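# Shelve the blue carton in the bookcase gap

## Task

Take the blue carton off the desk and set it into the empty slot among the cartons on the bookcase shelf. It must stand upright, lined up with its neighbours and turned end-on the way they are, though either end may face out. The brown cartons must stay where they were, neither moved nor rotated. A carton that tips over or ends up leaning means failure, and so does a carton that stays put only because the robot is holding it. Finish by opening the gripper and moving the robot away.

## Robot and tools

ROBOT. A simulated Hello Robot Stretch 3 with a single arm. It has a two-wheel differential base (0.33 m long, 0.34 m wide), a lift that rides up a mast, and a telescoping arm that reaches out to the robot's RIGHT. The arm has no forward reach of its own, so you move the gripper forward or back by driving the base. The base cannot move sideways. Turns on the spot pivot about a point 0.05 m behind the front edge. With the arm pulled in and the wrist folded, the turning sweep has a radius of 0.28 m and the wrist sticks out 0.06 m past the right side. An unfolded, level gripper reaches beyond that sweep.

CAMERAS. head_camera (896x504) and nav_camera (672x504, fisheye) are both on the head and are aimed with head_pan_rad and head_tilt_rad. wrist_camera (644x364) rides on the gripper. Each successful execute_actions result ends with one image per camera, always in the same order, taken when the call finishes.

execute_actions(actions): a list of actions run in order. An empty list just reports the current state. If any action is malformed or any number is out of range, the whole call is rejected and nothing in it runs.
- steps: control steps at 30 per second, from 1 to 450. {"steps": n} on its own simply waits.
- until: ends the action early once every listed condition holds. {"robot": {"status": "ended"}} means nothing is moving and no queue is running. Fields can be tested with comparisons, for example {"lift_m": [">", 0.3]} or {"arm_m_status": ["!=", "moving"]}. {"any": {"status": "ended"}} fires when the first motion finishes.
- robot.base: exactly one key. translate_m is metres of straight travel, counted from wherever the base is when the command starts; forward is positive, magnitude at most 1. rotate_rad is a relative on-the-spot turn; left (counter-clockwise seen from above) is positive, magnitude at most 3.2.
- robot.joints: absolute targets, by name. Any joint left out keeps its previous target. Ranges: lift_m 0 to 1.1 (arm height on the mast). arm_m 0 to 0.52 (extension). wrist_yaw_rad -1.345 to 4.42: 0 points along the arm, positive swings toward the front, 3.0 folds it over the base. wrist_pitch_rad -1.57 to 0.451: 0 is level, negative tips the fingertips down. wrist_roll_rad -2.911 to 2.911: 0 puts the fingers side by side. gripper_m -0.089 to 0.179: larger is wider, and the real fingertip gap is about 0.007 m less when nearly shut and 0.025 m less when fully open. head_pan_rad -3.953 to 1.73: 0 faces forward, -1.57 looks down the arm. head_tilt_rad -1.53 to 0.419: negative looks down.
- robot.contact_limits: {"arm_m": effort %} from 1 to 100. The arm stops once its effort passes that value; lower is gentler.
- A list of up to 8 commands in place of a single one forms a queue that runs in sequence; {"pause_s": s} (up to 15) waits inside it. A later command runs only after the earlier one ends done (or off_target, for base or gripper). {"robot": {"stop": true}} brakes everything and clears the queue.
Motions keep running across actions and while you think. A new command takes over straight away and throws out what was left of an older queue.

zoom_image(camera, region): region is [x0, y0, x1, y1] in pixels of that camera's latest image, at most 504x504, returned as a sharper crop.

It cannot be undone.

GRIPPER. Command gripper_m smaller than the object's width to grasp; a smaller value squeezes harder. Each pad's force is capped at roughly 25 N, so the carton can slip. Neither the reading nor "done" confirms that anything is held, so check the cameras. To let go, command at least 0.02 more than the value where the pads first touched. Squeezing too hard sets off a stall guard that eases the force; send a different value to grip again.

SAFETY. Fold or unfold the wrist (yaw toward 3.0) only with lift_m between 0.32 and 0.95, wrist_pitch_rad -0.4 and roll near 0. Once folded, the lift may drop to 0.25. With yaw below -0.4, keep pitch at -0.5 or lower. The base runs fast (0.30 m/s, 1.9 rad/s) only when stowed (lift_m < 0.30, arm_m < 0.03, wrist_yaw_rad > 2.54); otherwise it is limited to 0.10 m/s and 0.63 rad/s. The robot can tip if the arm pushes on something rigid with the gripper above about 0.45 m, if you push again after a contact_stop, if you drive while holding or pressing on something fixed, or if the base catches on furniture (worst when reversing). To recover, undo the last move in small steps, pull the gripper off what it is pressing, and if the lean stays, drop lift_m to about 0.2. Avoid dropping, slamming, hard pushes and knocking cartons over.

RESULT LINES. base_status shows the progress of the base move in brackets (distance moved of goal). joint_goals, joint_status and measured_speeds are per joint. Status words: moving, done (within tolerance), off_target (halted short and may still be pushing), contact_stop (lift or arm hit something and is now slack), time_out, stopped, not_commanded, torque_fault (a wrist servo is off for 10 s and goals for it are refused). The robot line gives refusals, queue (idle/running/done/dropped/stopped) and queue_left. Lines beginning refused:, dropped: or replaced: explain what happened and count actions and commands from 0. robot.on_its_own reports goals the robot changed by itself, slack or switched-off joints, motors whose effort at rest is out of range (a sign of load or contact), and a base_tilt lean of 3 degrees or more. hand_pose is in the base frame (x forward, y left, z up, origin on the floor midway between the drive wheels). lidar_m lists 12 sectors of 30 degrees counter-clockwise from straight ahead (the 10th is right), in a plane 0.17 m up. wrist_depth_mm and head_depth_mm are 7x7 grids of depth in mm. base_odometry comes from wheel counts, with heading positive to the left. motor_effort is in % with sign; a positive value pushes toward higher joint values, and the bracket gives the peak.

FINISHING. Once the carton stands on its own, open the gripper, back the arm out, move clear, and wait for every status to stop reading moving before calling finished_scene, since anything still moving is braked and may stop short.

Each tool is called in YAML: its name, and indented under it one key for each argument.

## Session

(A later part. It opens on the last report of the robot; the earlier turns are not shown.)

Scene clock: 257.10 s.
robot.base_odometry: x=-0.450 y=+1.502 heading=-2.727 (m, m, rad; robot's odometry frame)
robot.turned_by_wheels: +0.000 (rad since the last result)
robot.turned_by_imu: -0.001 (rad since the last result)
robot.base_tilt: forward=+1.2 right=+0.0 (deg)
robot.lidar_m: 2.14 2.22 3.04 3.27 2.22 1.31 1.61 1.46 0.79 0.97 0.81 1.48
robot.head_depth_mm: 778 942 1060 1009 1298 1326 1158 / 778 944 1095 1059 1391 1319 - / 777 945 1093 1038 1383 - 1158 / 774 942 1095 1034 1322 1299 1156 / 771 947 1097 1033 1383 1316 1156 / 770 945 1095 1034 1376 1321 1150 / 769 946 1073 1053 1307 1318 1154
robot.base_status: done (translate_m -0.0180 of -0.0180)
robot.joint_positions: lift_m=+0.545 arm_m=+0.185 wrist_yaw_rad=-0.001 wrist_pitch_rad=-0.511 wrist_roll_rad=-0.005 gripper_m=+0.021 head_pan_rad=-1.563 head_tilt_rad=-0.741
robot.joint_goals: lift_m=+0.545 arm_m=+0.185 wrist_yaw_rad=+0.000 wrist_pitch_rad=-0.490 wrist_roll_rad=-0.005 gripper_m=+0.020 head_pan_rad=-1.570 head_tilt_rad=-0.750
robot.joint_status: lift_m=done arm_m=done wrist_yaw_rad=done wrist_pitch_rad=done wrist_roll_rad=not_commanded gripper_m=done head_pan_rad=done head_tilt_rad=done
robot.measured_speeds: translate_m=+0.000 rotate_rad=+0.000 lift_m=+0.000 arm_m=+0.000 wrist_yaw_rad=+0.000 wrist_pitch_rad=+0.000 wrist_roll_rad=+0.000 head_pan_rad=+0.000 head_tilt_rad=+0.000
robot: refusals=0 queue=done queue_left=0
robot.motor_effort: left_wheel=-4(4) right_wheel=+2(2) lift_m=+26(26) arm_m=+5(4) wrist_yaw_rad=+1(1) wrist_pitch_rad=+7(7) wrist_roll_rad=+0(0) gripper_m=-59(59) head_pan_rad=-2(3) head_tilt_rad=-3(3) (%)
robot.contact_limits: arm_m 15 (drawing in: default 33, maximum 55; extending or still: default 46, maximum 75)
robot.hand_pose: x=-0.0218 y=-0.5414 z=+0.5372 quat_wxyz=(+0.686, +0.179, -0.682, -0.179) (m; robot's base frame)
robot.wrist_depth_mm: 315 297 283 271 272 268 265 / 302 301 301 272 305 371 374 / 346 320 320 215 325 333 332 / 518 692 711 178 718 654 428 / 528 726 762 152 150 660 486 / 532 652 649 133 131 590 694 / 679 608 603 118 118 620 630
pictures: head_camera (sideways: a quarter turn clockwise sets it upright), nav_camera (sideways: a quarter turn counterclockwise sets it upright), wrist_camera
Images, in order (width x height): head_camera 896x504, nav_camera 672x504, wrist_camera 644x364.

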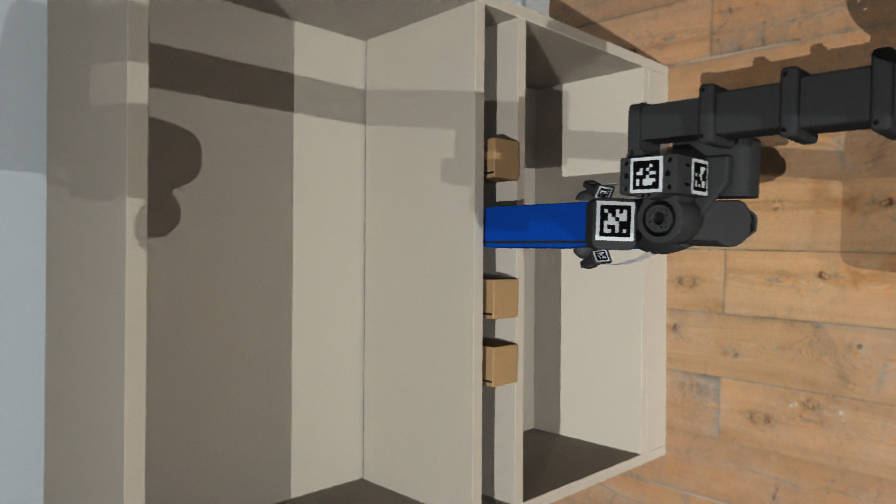

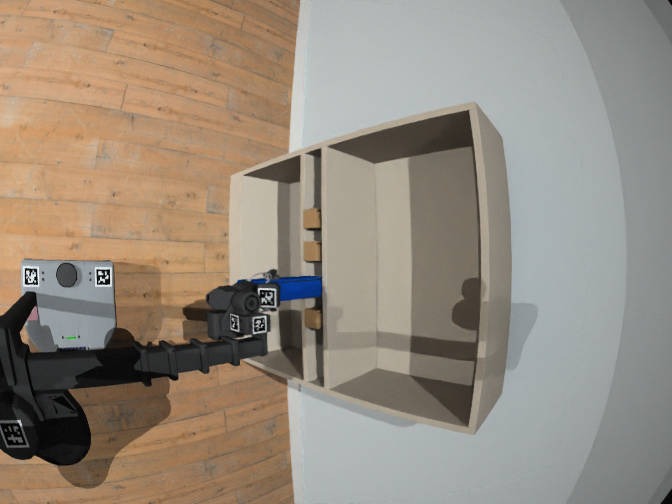

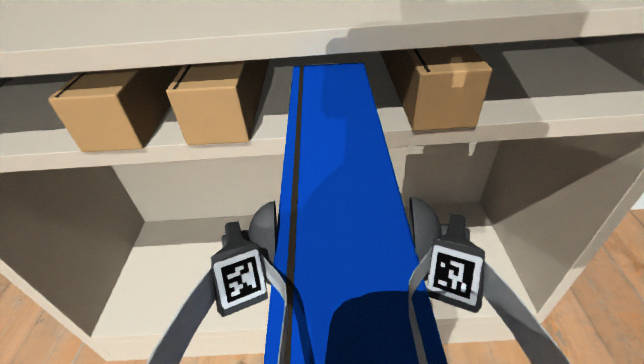

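execute_actions:
  actions:
    - {"robot":{"joints":{"arm_m":0.29},"contact_limits":{"arm_m":15}},"steps":450,"until":{"robot":{"status":"ended"}}}

Scene clock: 262.37 s.
robot.base_odometry: x=-0.450 y=+1.502 heading=-2.727 (m, m, rad; robot's odometry frame)
robot.turned_by_wheels: +0.000 (rad since the last result)
robot.turned_by_imu: -0.001 (rad since the last result)
robot.base_tilt: forward=+1.2 right=+0.0 (deg)
robot.lidar_m: 2.14 2.23 3.04 3.26 2.21 1.31 1.61 1.46 0.79 0.97 0.81 1.48
robot.head_depth_mm: 779 943 1064 1012 1295 1315 1160 / 776 943 1094 1057 1388 1321 - / 777 946 1094 1028 - 1318 1160 / 774 945 1093 1035 1383 1316 1154 / 774 943 1093 1032 1376 1315 1156 / 771 949 1089 1033 1382 1318 1155 / 767 948 1071 1052 1306 1313 1154
robot.base_status: done (translate_m -0.0180 of -0.0180)
robot.joint_positions: lift_m=+0.545 arm_m=+0.290 wrist_yaw_rad=-0.001 wrist_pitch_rad=-0.511 wrist_roll_rad=-0.005 gripper_m=+0.021 head_pan_rad=-1.563 head_tilt_rad=-0.741
robot.joint_goals: lift_m=+0.545 arm_m=+0.290 wrist_yaw_rad=+0.000 wrist_pitch_rad=-0.490 wrist_roll_rad=-0.005 gripper_m=+0.020 head_pan_rad=-1.570 head_tilt_rad=-0.750
robot.joint_status: lift_m=done arm_m=done wrist_yaw_rad=done wrist_pitch_rad=done wrist_roll_rad=not_commanded gripper_m=done head_pan_rad=done head_tilt_rad=done
robot.measured_speeds: translate_m=+0.000 rotate_rad=+0.000 lift_m=+0.000 arm_m=+0.000 wrist_yaw_rad=+0.000 wrist_pitch_rad=+0.000 wrist_roll_rad=+0.000 head_pan_rad=+0.000 head_tilt_rad=+0.000
robot: refusals=0 queue=done queue_left=0
robot.motor_effort: left_wheel=-4(4) right_wheel=+3(3) lift_m=+26(26) arm_m=+5(7) wrist_yaw_rad=+1(1) wrist_pitch_rad=+7(7) wrist_roll_rad=+0(0) gripper_m=-59(59) head_pan_rad=-2(3) head_tilt_rad=-3(3) (%)
robot.contact_limits: arm_m 15 (drawing in: default 33, maximum 55; extending or still: default 46, maximum 75)
robot.hand_pose: x=-0.0218 y=-0.6464 z=+0.5372 quat_wxyz=(+0.686, +0.179, -0.682, -0.179) (m; robot's base frame)
robot.wrist_depth_mm: 315 294 280 266 254 243 233 / 222 214 206 199 192 187 187 / 193 194 195 198 214 209 301 / 223 221 257 178 240 224 258 / 246 257 255 151 150 539 412 / 522 655 652 133 132 584 439 / 518 590 566 118 118 554 445
pictures: head_camera (sideways: a quarter turn clockwise sets it upright), nav_camera (sideways: a quarter turn counterclockwise sets it upright), wrist_camera
Images, in order (width x height): head_camera 896x504, nav_camera 672x504, wrist_camera 644x364.

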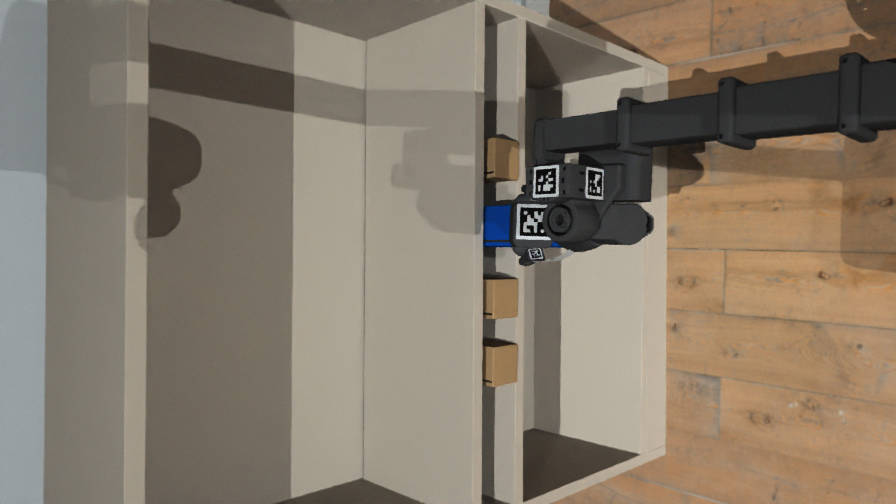

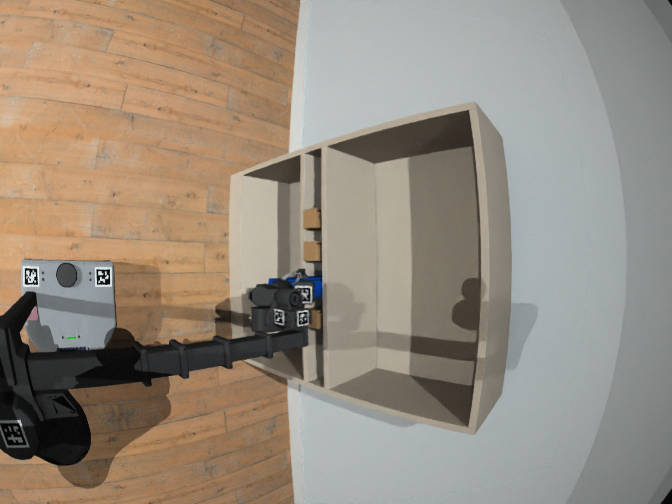

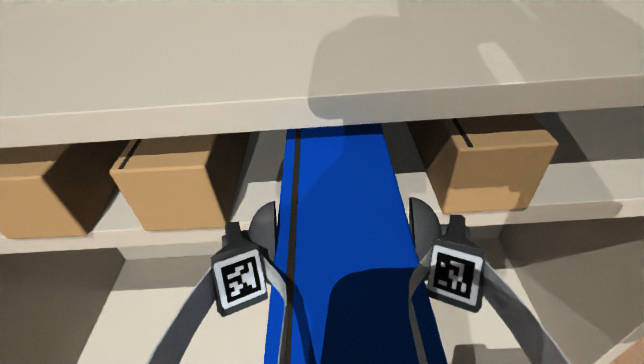

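execute_actions:
  actions:
    - {"robot":[{"joints":{"arm_m":0.312},"contact_limits":{"arm_m":15}},{"joints":{"lift_m":0.541}},{"joints":{"gripper_m":0.085}}],"steps":450,"until":{"robot":{"status":"ended"}}}

Scene clock: 269.40 s.
robot.base_odometry: x=-0.450 y=+1.502 heading=-2.727 (m, m, rad; robot's odometry frame)
robot.turned_by_wheels: +0.000 (rad since the last result)
robot.turned_by_imu: -0.002 (rad since the last result)
robot.base_tilt: forward=+1.2 right=+0.0 (deg)
robot.lidar_m: 2.14 2.22 3.04 3.26 2.21 1.31 1.61 1.46 0.79 0.97 0.81 1.48
robot.head_depth_mm: 779 943 1059 1007 1294 1319 1161 / 777 942 1097 1058 1380 1323 - / 777 946 1094 1030 - 1321 1161 / 776 946 1096 1037 1385 1317 1158 / 772 946 1092 1038 1384 1322 1156 / 771 949 1098 1034 1375 1318 1153 / 766 946 1071 1055 1310 1320 1156
robot.base_status: done (translate_m -0.0180 of -0.0180)
robot.joint_positions: lift_m=+0.541 arm_m=+0.312 wrist_yaw_rad=-0.001 wrist_pitch_rad=-0.511 wrist_roll_rad=-0.005 gripper_m=+0.085 head_pan_rad=-1.563 head_tilt_rad=-0.741
robot.joint_goals: lift_m=+0.541 arm_m=+0.312 wrist_yaw_rad=+0.000 wrist_pitch_rad=-0.490 wrist_roll_rad=-0.005 gripper_m=+0.085 head_pan_rad=-1.570 head_tilt_rad=-0.750
robot.joint_status: lift_m=done arm_m=done wrist_yaw_rad=done wrist_pitch_rad=done wrist_roll_rad=not_commanded gripper_m=done head_pan_rad=done head_tilt_rad=done
robot.measured_speeds: translate_m=+0.000 rotate_rad=+0.000 lift_m=+0.000 arm_m=+0.000 wrist_yaw_rad=+0.000 wrist_pitch_rad=+0.000 wrist_roll_rad=+0.000 head_pan_rad=+0.000 head_tilt_rad=+0.000
robot: refusals=0 queue=done queue_left=0
robot.motor_effort: left_wheel=-4(4) right_wheel=+2(2) lift_m=+20(28) arm_m=+5(5) wrist_yaw_rad=+1(1) wrist_pitch_rad=+7(7) wrist_roll_rad=+0(0) gripper_m=+1(97) head_pan_rad=-3(3) head_tilt_rad=-3(3) (%)
robot.contact_limits: arm_m 15 (drawing in: default 33, maximum 55; extending or still: default 46, maximum 75)
robot.hand_pose: x=-0.0218 y=-0.6684 z=+0.5335 quat_wxyz=(+0.686, +0.179, -0.682, -0.179) (m; robot's base frame)
robot.wrist_depth_mm: 298 284 268 255 243 233 223 / 214 206 198 191 185 178 172 / 173 173 171 171 172 174 276 / 223 196 257 186 239 193 245 / 225 221 225 158 161 218 233 / 512 640 - 139 140 580 440 / 517 581 577 123 124 548 420
pictures: head_camera (sideways: a quarter turn clockwise sets it upright), nav_camera (sideways: a quarter turn counterclockwise sets it upright), wrist_camera
Images, in order (width x height): head_camera 896x504, nav_camera 672x504, wrist_camera 644x364.

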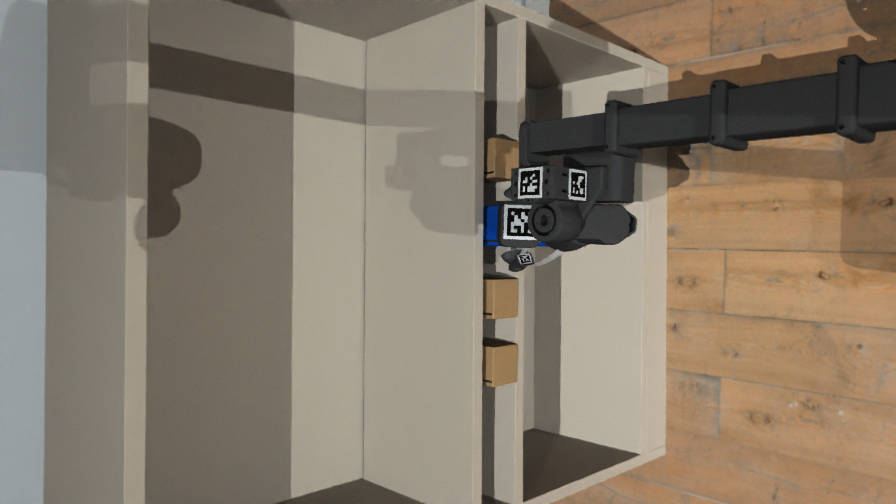

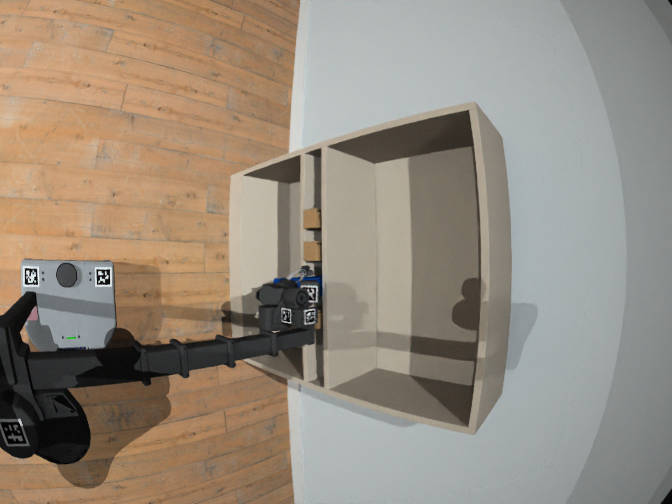

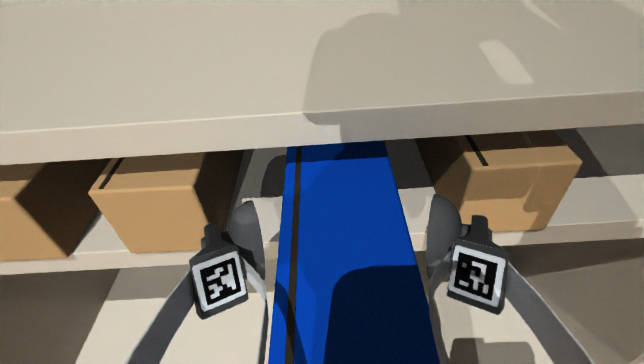

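execute_actions:
  actions:
    - {"robot":[{"joints":{"arm_m":0.12}},{"joints":{"lift_m":0.465,"gripper_m":0.03,"wrist_pitch_rad":-0.18}}],"steps":450,"until":{"robot":{"status":"ended"}}}

Scene clock: 279.73 s.
robot.base_odometry: x=-0.450 y=+1.502 heading=-2.727 (m, m, rad; robot's odometry frame)
robot.turned_by_wheels: +0.000 (rad since the last result)
robot.turned_by_imu: -0.002 (rad since the last result)
robot.base_tilt: forward=+1.1 right=+0.0 (deg)
robot.lidar_m: 2.14 2.22 3.02 3.25 2.22 1.31 1.61 1.46 0.79 0.97 0.81 1.48
robot.head_depth_mm: 781 942 1059 1008 1292 1325 1163 / 777 945 1093 1057 1385 1327 1169 / 778 943 1094 1033 1381 1321 1108 / 775 942 1096 1037 1347 1332 1140 / 774 948 1095 1035 1376 1319 1156 / 771 942 1096 1031 1382 1321 1161 / 768 944 1073 1051 1307 1312 1153
robot.base_status: done (translate_m -0.0180 of -0.0180)
robot.joint_positions: lift_m=+0.465 arm_m=+0.120 wrist_yaw_rad=-0.001 wrist_pitch_rad=-0.204 wrist_roll_rad=-0.005 gripper_m=+0.030 head_pan_rad=-1.563 head_tilt_rad=-0.741
robot.joint_goals: lift_m=+0.465 arm_m=+0.120 wrist_yaw_rad=+0.000 wrist_pitch_rad=-0.180 wrist_roll_rad=-0.005 gripper_m=+0.030 head_pan_rad=-1.570 head_tilt_rad=-0.750
robot.joint_status: lift_m=done arm_m=done wrist_yaw_rad=done wrist_pitch_rad=done wrist_roll_rad=not_commanded gripper_m=done head_pan_rad=done head_tilt_rad=done
robot.measured_speeds: translate_m=+0.000 rotate_rad=+0.000 lift_m=+0.000 arm_m=+0.000 wrist_yaw_rad=+0.000 wrist_pitch_rad=+0.000 wrist_roll_rad=+0.000 head_pan_rad=+0.000 head_tilt_rad=+0.000
robot: refusals=0 queue=done queue_left=0
robot.motor_effort: left_wheel=-4(4) right_wheel=+2(3) lift_m=+19(20) arm_m=-4(5) wrist_yaw_rad=+1(1) wrist_pitch_rad=+8(6) wrist_roll_rad=+0(0) gripper_m=+0(100) head_pan_rad=-3(3) head_tilt_rad=-3(3) (%)
robot.hand_pose: x=-0.0218 y=-0.5113 z=+0.5284 quat_wxyz=(+0.705, +0.072, -0.701, -0.073) (m; robot's base frame)
robot.wrist_depth_mm: 535 545 548 552 554 543 416 / 451 391 347 381 342 377 339 / 500 371 357 326 346 452 401 / 403 374 368 233 374 564 392 / 528 697 700 701 700 655 455 / 521 734 743 743 - 663 484 / 518 654 644 629 618 584 670
pictures: head_camera (sideways: a quarter turn clockwise sets it upright), nav_camera (sideways: a quarter turn counterclockwise sets it upright), wrist_camera
Images, in order (width x height): head_camera 896x504, nav_camera 672x504, wrist_camera 644x364.

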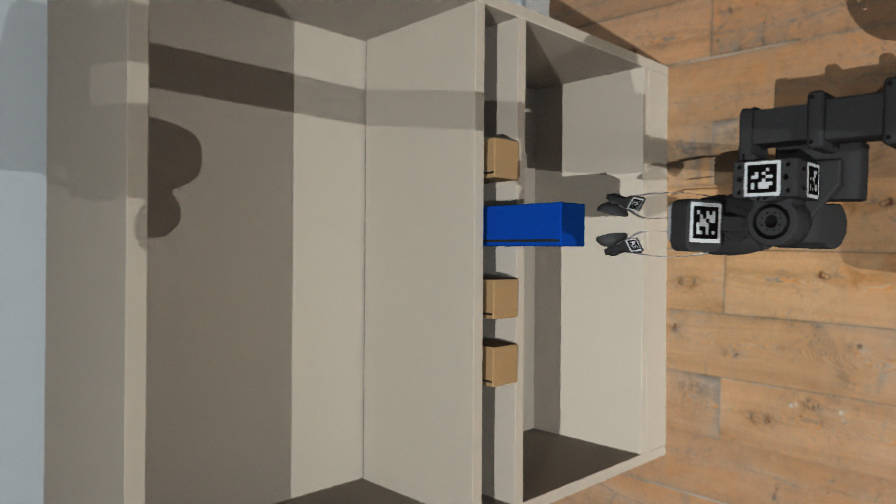

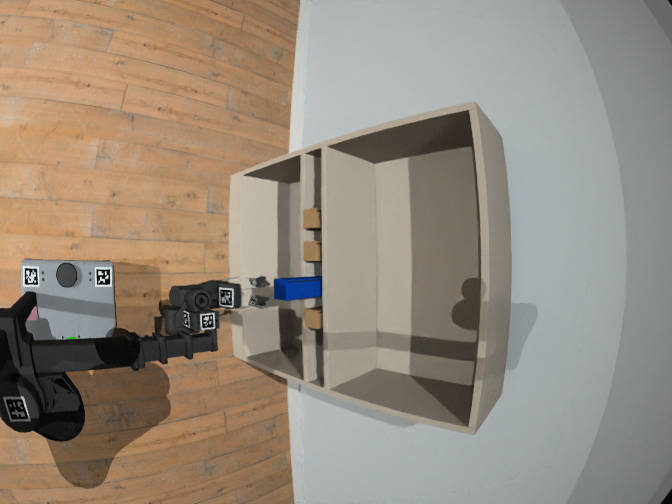

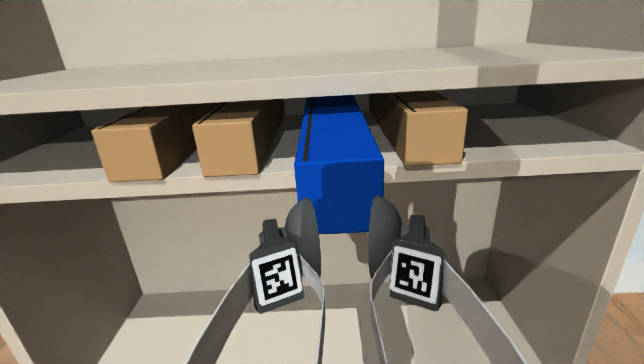

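execute_actions:
  actions:
    - {"robot":[{"joints":{"gripper_m":0.018}},{"joints":{"arm_m":0.25},"contact_limits":{"arm_m":18}}],"steps":450,"until":{"robot":{"status":"ended"}}}

zoom_image:
  camera: "head_camera"
  region: [440, 110, 740, 410]

Scene clock: 288.80 s.
robot.base_odometry: x=-0.450 y=+1.502 heading=-2.727 (m, m, rad; robot's odometry frame)
robot.turned_by_wheels: +0.000 (rad since the last result)
robot.turned_by_imu: -0.002 (rad since the last result)
robot.base_tilt: forward=+1.1 right=+0.0 (deg)
robot.lidar_m: 2.14 2.22 3.01 3.26 2.21 1.31 1.62 1.46 0.79 0.97 0.81 1.48
robot.head_depth_mm: 777 946 1062 1006 1292 1318 1159 / 777 944 1095 1056 1381 1315 1168 / 773 944 1094 1031 1414 1267 1156 / 775 945 1093 1033 1384 1291 1161 / 772 945 1097 1035 1384 1314 1155 / 771 942 1095 1033 1377 1323 1155 / 767 943 1068 1050 1305 1319 1149
robot.base_status: done (translate_m -0.0180 of -0.0180)
robot.joint_positions: lift_m=+0.465 arm_m=+0.250 wrist_yaw_rad=-0.001 wrist_pitch_rad=-0.203 wrist_roll_rad=-0.005 gripper_m=+0.018 head_pan_rad=-1.563 head_tilt_rad=-0.741
robot.joint_goals: lift_m=+0.465 arm_m=+0.250 wrist_yaw_rad=+0.000 wrist_pitch_rad=-0.180 wrist_roll_rad=-0.005 gripper_m=+0.018 head_pan_rad=-1.570 head_tilt_rad=-0.750
robot.joint_status: lift_m=done arm_m=done wrist_yaw_rad=done wrist_pitch_rad=done wrist_roll_rad=not_commanded gripper_m=done head_pan_rad=done head_tilt_rad=done
robot.measured_speeds: translate_m=+0.000 rotate_rad=+0.000 lift_m=+0.000 arm_m=+0.000 wrist_yaw_rad=+0.000 wrist_pitch_rad=+0.000 wrist_roll_rad=+0.000 head_pan_rad=+0.000 head_tilt_rad=+0.000
robot: refusals=0 queue=done queue_left=0
robot.motor_effort: left_wheel=-4(4) right_wheel=+2(2) lift_m=+20(20) arm_m=+5(3) wrist_yaw_rad=+1(1) wrist_pitch_rad=+8(8) wrist_roll_rad=+0(0) gripper_m=+0(100) head_pan_rad=-3(3) head_tilt_rad=-3(2) (%)
robot.contact_limits: arm_m 18 (drawing in: default 33, maximum 55; extending or still: default 46, maximum 75)
robot.hand_pose: x=-0.0218 y=-0.6408 z=+0.5286 quat_wxyz=(+0.706, +0.072, -0.701, -0.072) (m; robot's base frame)
robot.wrist_depth_mm: 426 429 430 431 433 433 415 / 444 390 344 306 277 253 232 / 214 215 212 213 231 227 369 / 237 243 259 207 243 225 304 / 241 251 251 189 249 249 251 / 514 600 605 609 - 589 434 / 520 633 629 629 623 591 437
pictures: head_camera (sideways: a quarter turn clockwise sets it upright), nav_camera (sideways: a quarter turn counterclockwise sets it upright), wrist_camera
Images, in order (width x height): head_camera 896x504, nav_camera 672x504, wrist_camera 644x364.

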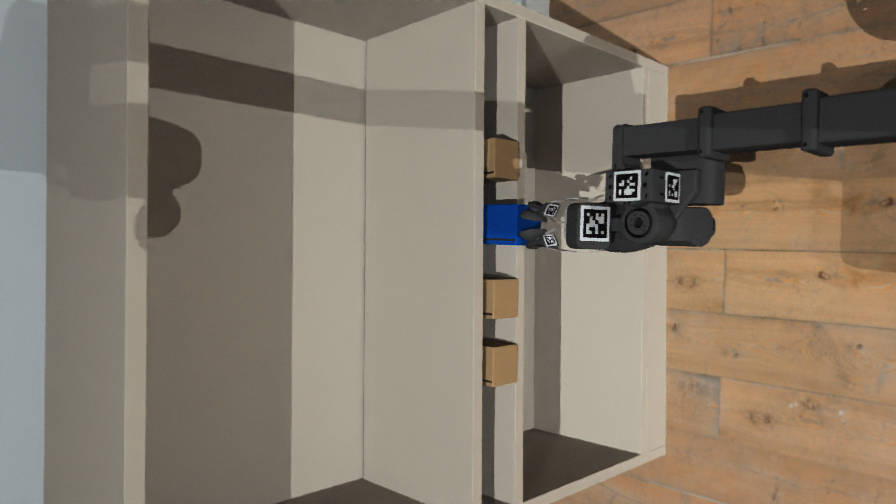

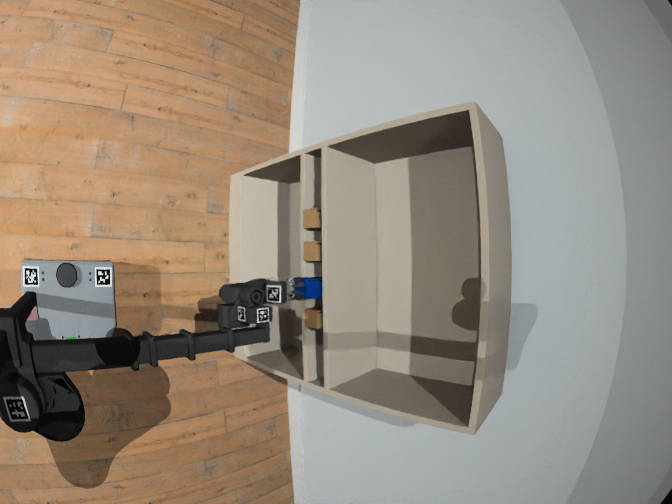

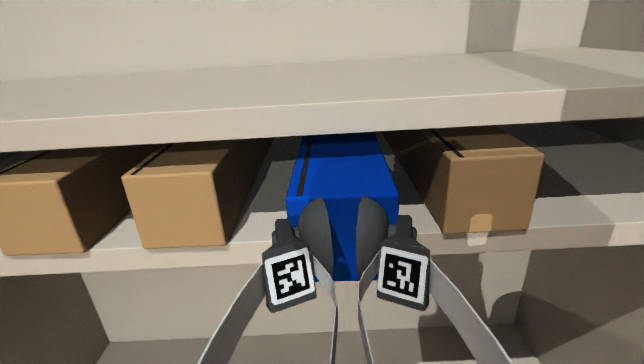

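Region (440, 110, 740, 410) of head_camera's 896x504 image, scaled by 1.680, with more detail than that image has.

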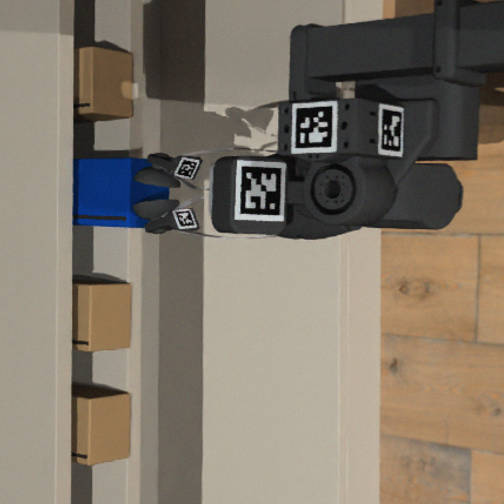

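execute_actions:
  actions:
    - {"robot":[{"joints":{"arm_m":0.29},"contact_limits":{"arm_m":18}},{"joints":{"arm_m":0.2}}],"steps":450,"until":{"robot":{"status":"ended"}}}

zoom_image:
  camera: "head_camera"
  region: [440, 110, 740, 410]

Scene clock: 297.33 s.
robot.base_odometry: x=-0.450 y=+1.502 heading=-2.727 (m, m, rad; robot's odometry frame)
robot.turned_by_wheels: +0.000 (rad since the last result)
robot.turned_by_imu: -0.002 (rad since the last result)
robot.base_tilt: forward=+1.1 right=+0.0 (deg)
robot.lidar_m: 2.14 2.23 3.02 3.25 2.21 1.31 1.61 1.47 0.80 0.97 0.81 1.48
robot.head_depth_mm: 782 942 1061 1007 1298 1320 1162 / 779 942 1094 1060 1382 1324 1175 / 778 945 1093 1032 1387 - 1155 / 775 947 1097 1035 1381 1311 1157 / 774 946 1096 1035 1383 1317 1154 / 772 942 1098 1033 1381 1317 1155 / 768 946 1073 1050 1303 1320 1156
robot.base_status: done (translate_m -0.0180 of -0.0180)
robot.joint_positions: lift_m=+0.465 arm_m=+0.200 wrist_yaw_rad=-0.001 wrist_pitch_rad=-0.203 wrist_roll_rad=-0.005 gripper_m=+0.018 head_pan_rad=-1.563 head_tilt_rad=-0.741
robot.joint_goals: lift_m=+0.465 arm_m=+0.200 wrist_yaw_rad=+0.000 wrist_pitch_rad=-0.180 wrist_roll_rad=-0.005 gripper_m=+0.018 head_pan_rad=-1.570 head_tilt_rad=-0.750
robot.joint_status: lift_m=done arm_m=done wrist_yaw_rad=done wrist_pitch_rad=done wrist_roll_rad=not_commanded gripper_m=done head_pan_rad=done head_tilt_rad=done
robot.measured_speeds: translate_m=+0.000 rotate_rad=+0.000 lift_m=+0.000 arm_m=+0.000 wrist_yaw_rad=+0.000 wrist_pitch_rad=+0.000 wrist_roll_rad=+0.000 head_pan_rad=+0.000 head_tilt_rad=+0.000
robot: refusals=0 queue=done queue_left=0
robot.motor_effort: left_wheel=-4(3) right_wheel=+3(2) lift_m=+20(20) arm_m=-4(4) wrist_yaw_rad=+1(1) wrist_pitch_rad=+8(8) wrist_roll_rad=+0(0) gripper_m=-1(1) head_pan_rad=-3(3) head_tilt_rad=-3(3) (%)
robot.hand_pose: x=-0.0218 y=-0.5914 z=+0.5286 quat_wxyz=(+0.706, +0.072, -0.701, -0.072) (m; robot's base frame)
robot.wrist_depth_mm: 469 475 473 472 474 481 414 / 454 391 347 307 278 256 255 / 263 280 283 290 304 412 402 / 279 284 283 279 290 292 304 / 310 300 618 300 605 609 428 / 524 657 667 673 - 649 438 / 517 652 656 645 615 591 439
pictures: head_camera (sideways: a quarter turn clockwise sets it upright), nav_camera (sideways: a quarter turn counterclockwise sets it upright), wrist_camera
Images, in order (width x height): head_camera 896x504, nav_camera 672x504, wrist_camera 644x364.

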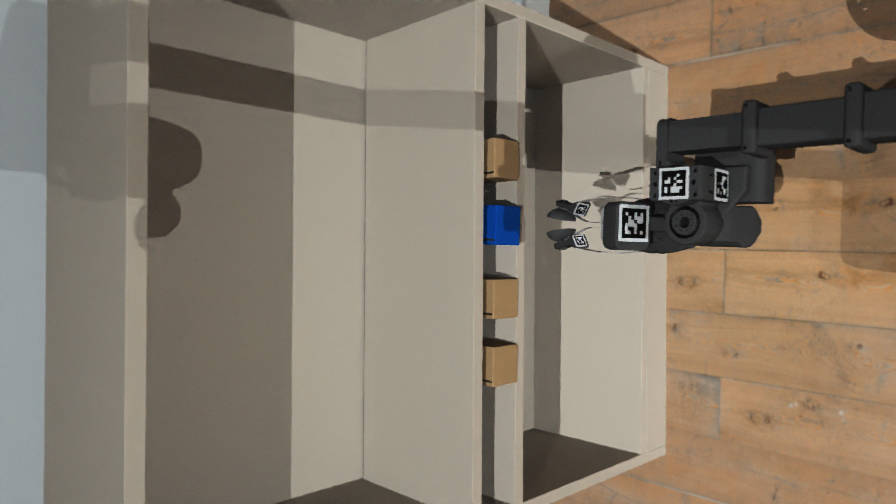

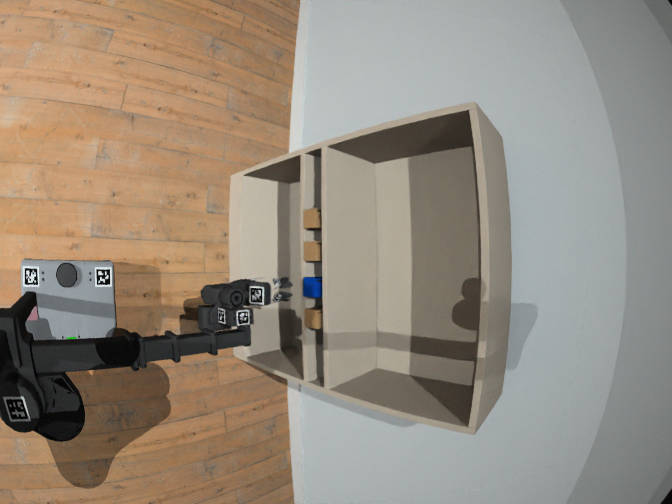

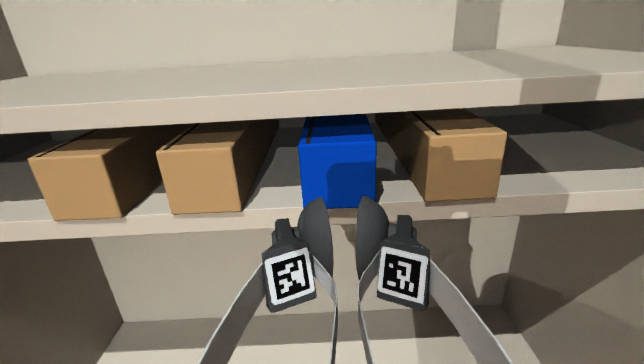

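Region (440, 110, 740, 410) of head_camera's 896x504 image, scaled by 1.680, with more detail than that image has.

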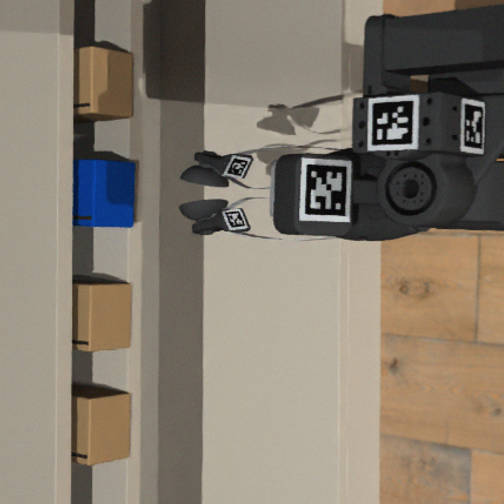

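execute_actions:
  actions:
    - {"robot":[{"joints":{"arm_m":0.294},"contact_limits":{"arm_m":18}},{"joints":{"arm_m":0.05}}],"steps":450,"until":{"robot":{"status":"ended"}}}

Scene clock: 308.17 s.
robot.base_odometry: x=-0.450 y=+1.502 heading=-2.727 (m, m, rad; robot's odometry frame)
robot.turned_by_wheels: +0.000 (rad since the last result)
robot.turned_by_imu: -0.002 (rad since the last result)
robot.base_tilt: forward=+1.1 right=+0.0 (deg)
robot.lidar_m: 2.14 2.22 3.04 3.25 2.21 1.31 1.62 1.46 0.79 0.96 0.81 1.48
robot.head_depth_mm: 780 944 1066 1010 1293 1317 1161 / 779 944 1097 1058 1381 1322 1179 / 776 945 1096 1029 1385 1327 1200 / 777 946 1096 1033 1380 1324 1135 / 773 943 1093 1032 1381 1325 1158 / 769 948 1094 1034 1385 1317 1153 / 769 947 1072 1053 1308 1325 1156
robot.base_status: done (translate_m -0.0180 of -0.0180)
robot.joint_positions: lift_m=+0.465 arm_m=+0.050 wrist_yaw_rad=-0.001 wrist_pitch_rad=-0.203 wrist_roll_rad=-0.005 gripper_m=+0.018 head_pan_rad=-1.563 head_tilt_rad=-0.741
robot.joint_goals: lift_m=+0.465 arm_m=+0.050 wrist_yaw_rad=+0.000 wrist_pitch_rad=-0.180 wrist_roll_rad=-0.005 gripper_m=+0.018 head_pan_rad=-1.570 head_tilt_rad=-0.750
robot.joint_status: lift_m=done arm_m=done wrist_yaw_rad=done wrist_pitch_rad=done wrist_roll_rad=not_commanded gripper_m=done head_pan_rad=done head_tilt_rad=done
robot.measured_speeds: translate_m=+0.000 rotate_rad=+0.000 lift_m=+0.000 arm_m=+0.000 wrist_yaw_rad=+0.000 wrist_pitch_rad=+0.000 wrist_roll_rad=+0.000 head_pan_rad=+0.000 head_tilt_rad=+0.000
robot: refusals=0 queue=done queue_left=0
robot.motor_effort: left_wheel=-4(4) right_wheel=+2(2) lift_m=+20(20) arm_m=-4(7) wrist_yaw_rad=+1(1) wrist_pitch_rad=+8(8) wrist_roll_rad=+0(0) gripper_m=+0(1) head_pan_rad=-3(3) head_tilt_rad=-3(3) (%)
robot.hand_pose: x=-0.0218 y=-0.4414 z=+0.5286 quat_wxyz=(+0.706, +0.072, -0.701, -0.072) (m; robot's base frame)
robot.wrist_depth_mm: 549 615 613 610 615 584 418 / 460 502 453 429 401 523 406 / 530 425 422 431 430 460 445 / 488 673 733 735 750 652 503 / 527 763 793 779 778 657 861 / 559 738 792 741 - 670 820 / 745 656 643 634 628 592 722
pictures: head_camera (sideways: a quarter turn clockwise sets it upright), nav_camera (sideways: a quarter turn counterclockwise sets it upright), wrist_camera
Images, in order (width x height): head_camera 896x504, nav_camera 672x504, wrist_camera 644x364.

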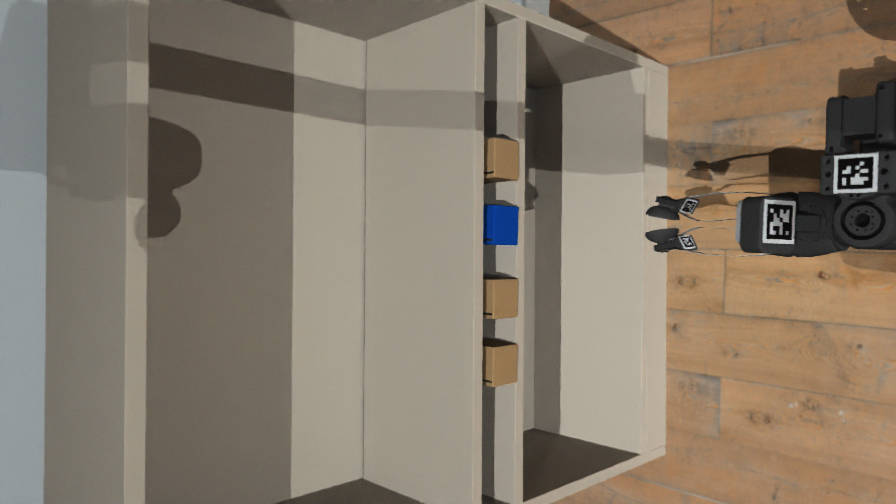

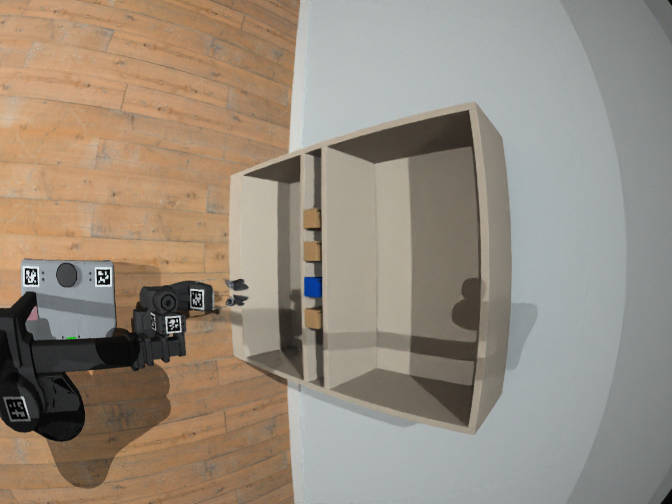

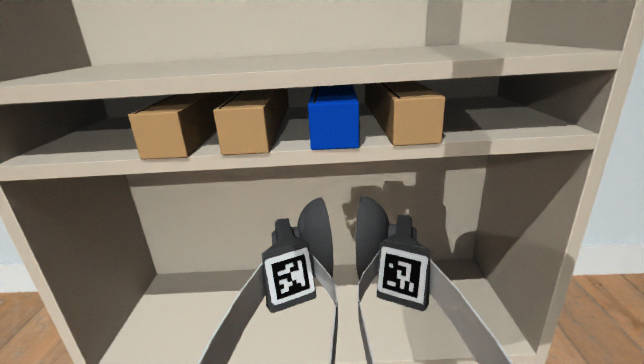

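finished_scene:
  scene: 1

The scene is finished: the task was done.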